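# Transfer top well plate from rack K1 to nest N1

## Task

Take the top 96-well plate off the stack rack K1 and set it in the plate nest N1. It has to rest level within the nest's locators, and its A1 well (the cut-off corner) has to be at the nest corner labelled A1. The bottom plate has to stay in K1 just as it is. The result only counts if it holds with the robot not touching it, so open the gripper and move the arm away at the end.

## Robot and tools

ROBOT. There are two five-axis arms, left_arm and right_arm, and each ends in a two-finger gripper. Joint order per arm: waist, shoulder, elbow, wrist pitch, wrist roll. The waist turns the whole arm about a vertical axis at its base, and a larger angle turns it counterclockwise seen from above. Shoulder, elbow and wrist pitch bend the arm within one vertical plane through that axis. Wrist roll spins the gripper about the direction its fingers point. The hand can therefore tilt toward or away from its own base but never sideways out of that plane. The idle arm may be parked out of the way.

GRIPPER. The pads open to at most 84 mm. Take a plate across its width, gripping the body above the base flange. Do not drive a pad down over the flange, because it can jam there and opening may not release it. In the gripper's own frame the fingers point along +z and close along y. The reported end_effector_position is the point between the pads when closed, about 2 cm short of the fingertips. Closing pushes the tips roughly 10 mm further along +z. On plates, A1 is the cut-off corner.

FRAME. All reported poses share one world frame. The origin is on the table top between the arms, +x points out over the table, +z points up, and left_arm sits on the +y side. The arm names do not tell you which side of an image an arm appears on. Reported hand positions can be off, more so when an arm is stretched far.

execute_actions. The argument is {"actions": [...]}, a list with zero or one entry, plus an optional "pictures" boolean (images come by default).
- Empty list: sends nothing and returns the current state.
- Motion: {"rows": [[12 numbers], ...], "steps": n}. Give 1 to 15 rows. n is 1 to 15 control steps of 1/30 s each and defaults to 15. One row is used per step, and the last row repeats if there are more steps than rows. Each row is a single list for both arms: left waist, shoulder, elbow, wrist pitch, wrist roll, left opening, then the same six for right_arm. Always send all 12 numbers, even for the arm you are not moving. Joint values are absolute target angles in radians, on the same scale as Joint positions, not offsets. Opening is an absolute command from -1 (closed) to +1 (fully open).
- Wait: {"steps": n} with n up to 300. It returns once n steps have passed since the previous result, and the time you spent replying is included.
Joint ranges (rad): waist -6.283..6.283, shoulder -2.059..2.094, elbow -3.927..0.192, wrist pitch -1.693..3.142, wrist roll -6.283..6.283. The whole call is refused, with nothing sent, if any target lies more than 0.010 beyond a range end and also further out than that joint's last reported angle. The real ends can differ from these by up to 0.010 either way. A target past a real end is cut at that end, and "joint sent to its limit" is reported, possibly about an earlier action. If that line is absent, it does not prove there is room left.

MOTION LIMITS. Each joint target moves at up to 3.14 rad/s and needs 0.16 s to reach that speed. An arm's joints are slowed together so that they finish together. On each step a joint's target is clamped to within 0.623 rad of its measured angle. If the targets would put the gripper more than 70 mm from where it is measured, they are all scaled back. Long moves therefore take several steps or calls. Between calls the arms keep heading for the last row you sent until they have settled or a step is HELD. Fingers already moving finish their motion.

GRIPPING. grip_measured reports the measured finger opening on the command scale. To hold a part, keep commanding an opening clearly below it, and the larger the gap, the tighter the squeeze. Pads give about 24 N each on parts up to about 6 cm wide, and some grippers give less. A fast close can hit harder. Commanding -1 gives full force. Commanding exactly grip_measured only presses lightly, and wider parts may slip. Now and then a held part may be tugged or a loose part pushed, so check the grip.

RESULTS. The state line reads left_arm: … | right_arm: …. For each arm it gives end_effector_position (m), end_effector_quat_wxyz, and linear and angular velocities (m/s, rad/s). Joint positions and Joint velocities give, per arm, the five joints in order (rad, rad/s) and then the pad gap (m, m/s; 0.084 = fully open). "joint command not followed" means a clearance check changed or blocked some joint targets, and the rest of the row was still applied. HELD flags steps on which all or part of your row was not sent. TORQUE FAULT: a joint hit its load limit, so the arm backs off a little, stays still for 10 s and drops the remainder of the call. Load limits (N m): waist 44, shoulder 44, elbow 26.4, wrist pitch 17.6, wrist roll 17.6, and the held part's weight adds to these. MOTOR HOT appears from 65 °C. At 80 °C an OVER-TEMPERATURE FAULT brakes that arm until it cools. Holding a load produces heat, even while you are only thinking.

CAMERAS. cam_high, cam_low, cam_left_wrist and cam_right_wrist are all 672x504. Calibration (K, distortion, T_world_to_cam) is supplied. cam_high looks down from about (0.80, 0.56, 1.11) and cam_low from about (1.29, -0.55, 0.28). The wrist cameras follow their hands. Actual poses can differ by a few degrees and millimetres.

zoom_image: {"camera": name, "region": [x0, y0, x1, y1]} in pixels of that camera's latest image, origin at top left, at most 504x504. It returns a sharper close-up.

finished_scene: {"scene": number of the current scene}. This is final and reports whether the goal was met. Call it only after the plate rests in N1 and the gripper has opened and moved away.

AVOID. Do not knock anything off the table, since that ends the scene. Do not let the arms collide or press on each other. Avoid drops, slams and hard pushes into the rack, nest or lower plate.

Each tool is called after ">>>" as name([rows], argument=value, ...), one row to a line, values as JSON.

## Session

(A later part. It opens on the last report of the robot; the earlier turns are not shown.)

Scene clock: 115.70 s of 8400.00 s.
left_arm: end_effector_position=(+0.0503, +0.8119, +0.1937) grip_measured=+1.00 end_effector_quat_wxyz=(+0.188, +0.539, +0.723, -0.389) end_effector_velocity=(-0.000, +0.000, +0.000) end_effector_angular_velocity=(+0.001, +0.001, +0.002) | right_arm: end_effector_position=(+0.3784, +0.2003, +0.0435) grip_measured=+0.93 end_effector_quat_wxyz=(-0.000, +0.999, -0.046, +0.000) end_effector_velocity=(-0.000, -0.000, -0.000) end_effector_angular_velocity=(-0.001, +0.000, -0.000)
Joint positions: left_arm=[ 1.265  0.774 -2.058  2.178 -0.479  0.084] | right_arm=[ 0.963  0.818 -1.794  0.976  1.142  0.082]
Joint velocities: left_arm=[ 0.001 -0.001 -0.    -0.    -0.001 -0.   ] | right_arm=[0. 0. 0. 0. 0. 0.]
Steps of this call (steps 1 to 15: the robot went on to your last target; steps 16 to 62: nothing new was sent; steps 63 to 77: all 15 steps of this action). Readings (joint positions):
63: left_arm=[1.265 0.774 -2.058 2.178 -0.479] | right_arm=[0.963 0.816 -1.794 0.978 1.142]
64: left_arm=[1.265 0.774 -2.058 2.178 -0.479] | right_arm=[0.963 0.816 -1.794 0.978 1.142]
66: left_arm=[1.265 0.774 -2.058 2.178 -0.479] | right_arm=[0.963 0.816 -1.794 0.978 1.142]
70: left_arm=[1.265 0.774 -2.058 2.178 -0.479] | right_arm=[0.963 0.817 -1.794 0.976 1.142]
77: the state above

>>> execute_actions([
  {"rows":[[1.265,0.774,-2.058,2.178,-0.479,1,0.9626,0.8175,-1.7938,0.9763,1.1416,0.2],[1.265,0.774,-2.058,2.178,-0.479,1,0.9626,0.8175,-1.7938,0.9763,1.1416,0.4],[1.265,0.774,-2.058,2.178,-0.479,1,0.9626,0.8175,-1.7938,0.9763,1.1416,0.6],[1.265,0.774,-2.058,2.178,-0.479,1,0.9626,0.8175,-1.7938,0.9763,1.1416,0.75],[1.265,0.774,-2.058,2.178,-0.479,1,0.9626,0.8175,-1.7938,0.9763,1.1416,0.85],[1.265,0.774,-2.058,2.178,-0.479,1,0.9626,0.8175,-1.7938,0.9763,1.1416,0.9],[1.265,0.774,-2.058,2.178,-0.479,1,0.9626,0.8175,-1.7938,0.9763,1.1416,0.94],[1.265,0.774,-2.058,2.178,-0.479,1,0.9626,0.8175,-1.7938,0.9763,1.1416,0.97],[1.265,0.774,-2.058,2.178,-0.479,1,0.9626,0.8175,-1.7938,0.9763,1.1416,1]],"steps":15},
], pictures=false)

>>> execute_actions([
  {"rows":[[1.265,0.774,-2.058,2.178,-0.479,1,0.9626,0.8169,-1.7939,0.9770,1.1416,1],[1.265,0.774,-2.058,2.178,-0.479,1,0.9626,0.8157,-1.7942,0.9785,1.1416,1],[1.265,0.774,-2.058,2.178,-0.479,1,0.9626,0.8141,-1.7946,0.9805,1.1416,1],[1.265,0.774,-2.058,2.178,-0.479,1,0.9626,0.8125,-1.7950,0.9825,1.1416,1],[1.265,0.774,-2.058,2.178,-0.479,1,0.9626,0.8103,-1.7955,0.9852,1.1416,1],[1.265,0.774,-2.058,2.178,-0.479,1,0.9626,0.8080,-1.7961,0.9881,1.1416,1],[1.265,0.774,-2.058,2.178,-0.479,1,0.9626,0.8058,-1.7967,0.9909,1.1416,1],[1.265,0.774,-2.058,2.178,-0.479,1,0.9626,0.8028,-1.7976,0.9948,1.1416,1],[1.265,0.774,-2.058,2.178,-0.479,1,0.9626,0.7999,-1.7985,0.9986,1.1416,1],[1.265,0.774,-2.058,2.178,-0.479,1,0.9626,0.7969,-1.7995,1.0026,1.1416,1],[1.265,0.774,-2.058,2.178,-0.479,1,0.9626,0.7933,-1.8008,1.0075,1.1416,1],[1.265,0.774,-2.058,2.178,-0.479,1,0.9626,0.7897,-1.8022,1.0125,1.1416,1],[1.265,0.774,-2.058,2.178,-0.479,1,0.9626,0.7855,-1.8040,1.0185,1.1416,1],[1.265,0.774,-2.058,2.178,-0.479,1,0.9626,0.7805,-1.8062,1.0257,1.1416,1],[1.265,0.774,-2.058,2.178,-0.479,1,0.9626,0.7745,-1.8088,1.0343,1.1416,1]],"steps":15},
], pictures=false)

>>> execute_actions([
  {"rows":[[1.265,0.774,-2.058,2.178,-0.479,1,0.9626,0.766,-1.811,1.045,1.1416,1],[1.265,0.774,-2.058,2.178,-0.479,1,0.9626,0.755,-1.813,1.058,1.1416,1],[1.265,0.774,-2.058,2.178,-0.479,1,0.9626,0.742,-1.815,1.073,1.1416,1],[1.265,0.774,-2.058,2.178,-0.479,1,0.9626,0.727,-1.816,1.089,1.1416,1],[1.265,0.774,-2.058,2.178,-0.479,1,0.9626,0.710,-1.817,1.107,1.1416,1],[1.265,0.774,-2.058,2.178,-0.479,1,0.9626,0.692,-1.817,1.125,1.1416,1],[1.265,0.774,-2.058,2.178,-0.479,1,0.9626,0.673,-1.817,1.144,1.1416,1],[1.265,0.774,-2.058,2.178,-0.479,1,0.9626,0.654,-1.817,1.163,1.1416,1],[1.265,0.774,-2.058,2.178,-0.479,1,0.9626,0.636,-1.817,1.181,1.1416,1],[1.265,0.774,-2.058,2.178,-0.479,1,0.9626,0.619,-1.817,1.198,1.1416,1],[1.265,0.774,-2.058,2.178,-0.479,1,0.9626,0.604,-1.817,1.213,1.1416,1],[1.265,0.774,-2.058,2.178,-0.479,1,0.9626,0.592,-1.817,1.225,1.1416,1],[1.265,0.774,-2.058,2.178,-0.479,1,0.9626,0.583,-1.817,1.234,1.1416,1],[1.265,0.774,-2.058,2.178,-0.479,1,0.9626,0.577,-1.817,1.240,1.1416,1],[1.265,0.774,-2.058,2.178,-0.479,1,0.9626,0.574,-1.817,1.243,1.1416,1]],"steps":15},
], pictures=false)

>>> execute_actions([
  {"steps":8},
])

>>> zoom_image(camera="cam_low", region=[460,225,560,295])

>>> zoom_image(camera="cam_high", region=[360,235,480,345])

Scene clock: 123.80 s of 8400.00 s.
left_arm: end_effector_position=(+0.0503, +0.8119, +0.1937) grip_measured=+1.00 end_effector_quat_wxyz=(+0.188, +0.539, +0.723, -0.389) end_effector_velocity=(+0.001, -0.000, -0.000) end_effector_angular_velocity=(-0.001, -0.001, -0.003) | right_arm: end_effector_position=(+0.3782, +0.2000, +0.0430) grip_measured=+1.00 end_effector_quat_wxyz=(+0.000, +0.999, -0.046, -0.000) end_effector_velocity=(+0.001, +0.003, +0.005) end_effector_angular_velocity=(+0.009, -0.005, +0.001)
Joint positions: left_arm=[ 1.265  0.774 -2.058  2.178 -0.479  0.084] | right_arm=[ 0.963  0.818 -1.793  0.976  1.142  0.084]
Joint velocities: left_arm=[-0.002  0.001 -0.     0.     0.001  0.   ] | right_arm=[ 0.    -0.004 -0.005 -0.001 -0.     0.   ]
Steps of this call (steps 1 to 15: the robot went on to your last target; steps 16 to 90: nothing new was sent; then 4.60 s passed at rest; steps 91 to 105: all 15 steps of this action). Readings (joint positions):
91: left_arm=[1.265 0.774 -2.058 2.178 -0.479] | right_arm=[0.963 0.818 -1.794 0.976 1.142]
92: left_arm=[1.265 0.774 -2.058 2.178 -0.479] | right_arm=[0.963 0.818 -1.794 0.976 1.142]
94: left_arm=[1.265 0.774 -2.058 2.178 -0.479] | right_arm=[0.963 0.818 -1.794 0.976 1.142]
98: left_arm=[1.265 0.774 -2.058 2.178 -0.479] | right_arm=[0.963 0.818 -1.794 0.976 1.142]
105: the state above

Scene clock: 124.30 s of 8400.00 s.
left_arm: end_effector_position=(+0.0503, +0.8119, +0.1937) grip_measured=+1.00 end_effector_quat_wxyz=(+0.188, +0.539, +0.723, -0.389) end_effector_velocity=(+0.001, -0.000, +0.000) end_effector_angular_velocity=(+0.000, -0.002, -0.003) | right_arm: end_effector_position=(+0.3784, +0.2001, +0.0623) grip_measured=+1.00 end_effector_quat_wxyz=(+0.000, +0.999, -0.046, -0.000) end_effector_velocity=(-0.001, -0.001, +0.083) end_effector_angular_velocity=(-0.005, +0.003, -0.001)
Joint positions: left_arm=[ 1.265  0.774 -2.058  2.178 -0.479  0.084] | right_arm=[ 0.963  0.789 -1.802  1.013  1.142  0.084]
Joint velocities: left_arm=[-0.002 -0.     0.    -0.     0.002  0.   ] | right_arm=[ 0.    -0.119 -0.047  0.172  0.001 -0.   ]
Steps of this call (steps 1 to 15: all 15 steps of this action). Readings (joint positions):
1: left_arm=[1.265 0.774 -2.058 2.178 -0.479] | right_arm=[0.963 0.818 -1.794 0.976 1.142]
2: left_arm=[1.265 0.774 -2.058 2.178 -0.479] | right_arm=[0.963 0.818 -1.794 0.977 1.142]
4: left_arm=[1.265 0.774 -2.058 2.178 -0.479] | right_arm=[0.963 0.817 -1.794 0.978 1.142]
8: left_arm=[1.265 0.774 -2.058 2.178 -0.479] | right_arm=[0.963 0.810 -1.795 0.986 1.142]
15: the state above

Scene clock: 124.80 s of 8400.00 s.
left_arm: end_effector_position=(+0.0503, +0.8119, +0.1937) grip_measured=+1.00 end_effector_quat_wxyz=(+0.188, +0.539, +0.723, -0.389) end_effector_velocity=(-0.000, -0.000, -0.000) end_effector_angular_velocity=(-0.001, +0.001, +0.001) | right_arm: end_effector_position=(+0.3698, +0.1852, +0.1769) grip_measured=+1.00 end_effector_quat_wxyz=(-0.002, +0.999, -0.046, +0.001) end_effector_velocity=(-0.024, -0.042, +0.192) end_effector_angular_velocity=(+0.019, -0.011, -0.001)
Joint positions: left_arm=[ 1.265  0.774 -2.058  2.178 -0.479  0.084] | right_arm=[ 0.963  0.597 -1.819  1.216  1.142  0.084]
Joint velocities: left_arm=[ 0.     0.001  0.     0.    -0.002 -0.   ] | right_arm=[-0.    -0.34  -0.008  0.326  0.001  0.   ]
Steps of this call (steps 1 to 15: all 15 steps of this action). Readings (joint positions):
1: left_arm=[1.265 0.774 -2.058 2.178 -0.479] | right_arm=[0.963 0.785 -1.804 1.020 1.142]
2: left_arm=[1.265 0.774 -2.058 2.178 -0.479] | right_arm=[0.963 0.780 -1.806 1.027 1.142]
4: left_arm=[1.265 0.774 -2.058 2.178 -0.479] | right_arm=[0.963 0.765 -1.810 1.046 1.142]
8: left_arm=[1.265 0.774 -2.058 2.178 -0.479] | right_arm=[0.963 0.713 -1.815 1.103 1.142]
15: the state above

Scene clock: 125.07 s of 8400.00 s.
left_arm: end_effector_position=(+0.0503, +0.8119, +0.1937) grip_measured=+1.00 end_effector_quat_wxyz=(+0.188, +0.539, +0.723, -0.389) end_effector_velocity=(-0.000, +0.000, -0.000) end_effector_angular_velocity=(-0.000, +0.000, +0.001) | right_arm: end_effector_position=(+0.3669, +0.1801, +0.1863) grip_measured=+1.00 end_effector_quat_wxyz=(+0.002, +0.999, -0.046, -0.001) end_effector_velocity=(-0.001, -0.001, +0.002) end_effector_angular_velocity=(-0.003, +0.002, +0.001)
Joint positions: left_arm=[ 1.265  0.774 -2.058  2.178 -0.479  0.084] | right_arm=[ 0.963  0.576 -1.815  1.243  1.142  0.084]
Joint velocities: left_arm=[ 0.001  0.    -0.     0.    -0.     0.   ] | right_arm=[ 0.001 -0.005 -0.001  0.008  0.     0.   ]
Steps of this call (steps 1 to 8: the robot went on to your last target). Readings (joint positions):
1: left_arm=[1.265 0.774 -2.058 2.178 -0.479] | right_arm=[0.963 0.587 -1.819 1.226 1.142]
2: left_arm=[1.265 0.774 -2.058 2.178 -0.479] | right_arm=[0.963 0.581 -1.819 1.232 1.142]
4: left_arm=[1.265 0.774 -2.058 2.178 -0.479] | right_arm=[0.963 0.576 -1.818 1.239 1.142]
8: the state above
camera_calibration (this result's frames):
cam_left_wrist: T_world_to_cam=[[0.928035, 0.11739, -0.353511, -0.0442835], [0.341758, -0.645827, 0.682722, 0.441898], [-0.148162, -0.754405, -0.639469, 0.874739], [0, 0, 0, 1]] pos_world=[0.0196774, 0.950496, 0.242021]
cam_right_wrist: T_world_to_cam=[[-0.0812074, -0.996619, 0.0124944, 0.238795], [-0.99665, 0.0810757, -0.0107117, 0.423925], [0.00966246, -0.0133224, -0.999865, 0.321248], [0, 0, 0, 1]] pos_world=[0.438793, 0.207897, 0.322762]

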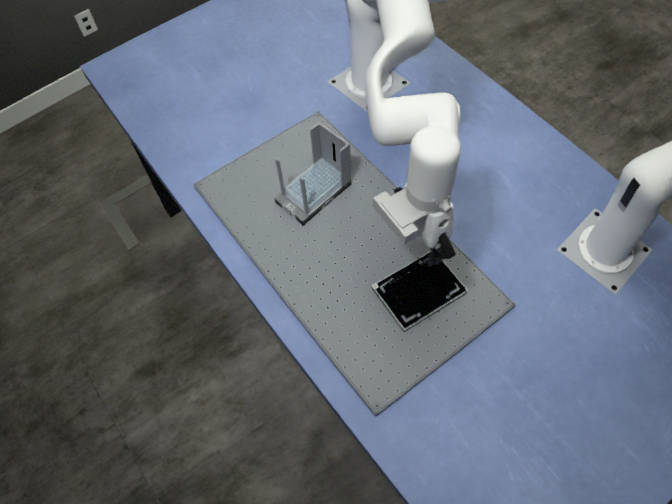

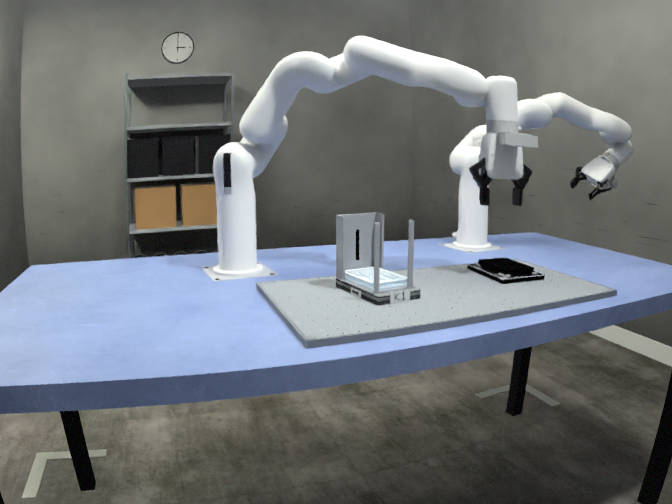

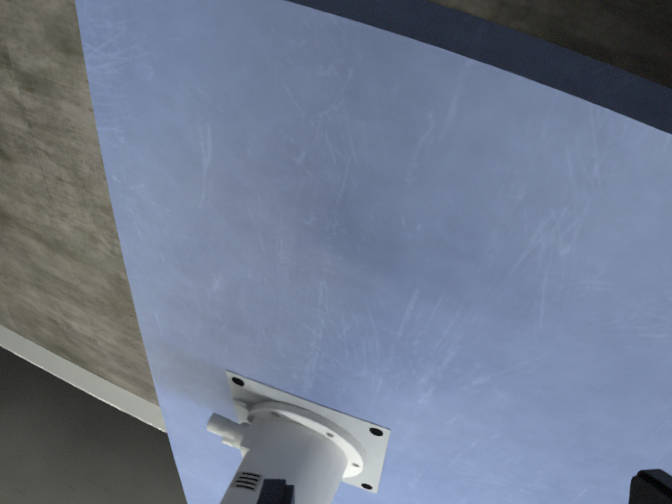

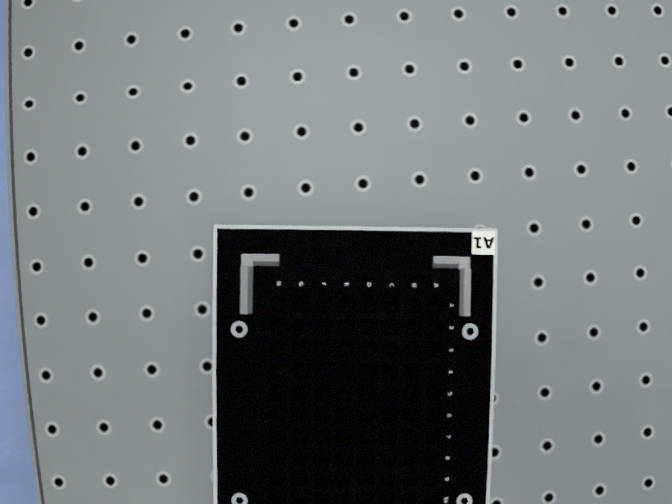

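Region (460, 225, 560, 295) of cam_low's 672x504 image, scaled by 5.040, with more detail than that image has; it fills the top 353 rows of this view, and the rest is white.

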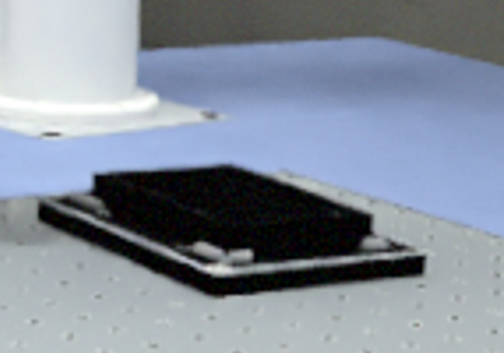

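Region (360, 235, 480, 345) of cam_high's 672x504 image, scaled by 4.200, with more detail than that image has; it fills the top 462 rows of this view, and the rest is white.

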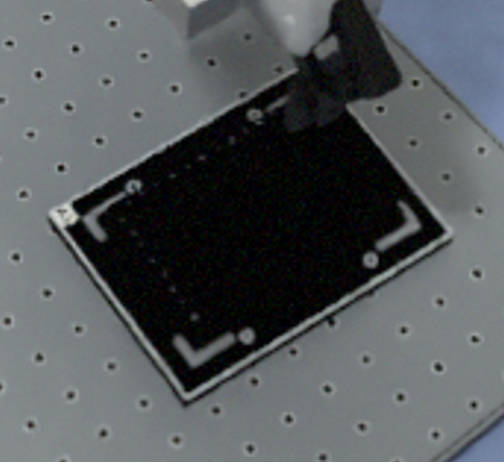

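The plate touched down at the predicted floor height and sits inside the locators with A1 at the marked corner.

>>> finished_scene(scene=2)

The scene is finished: the task was done.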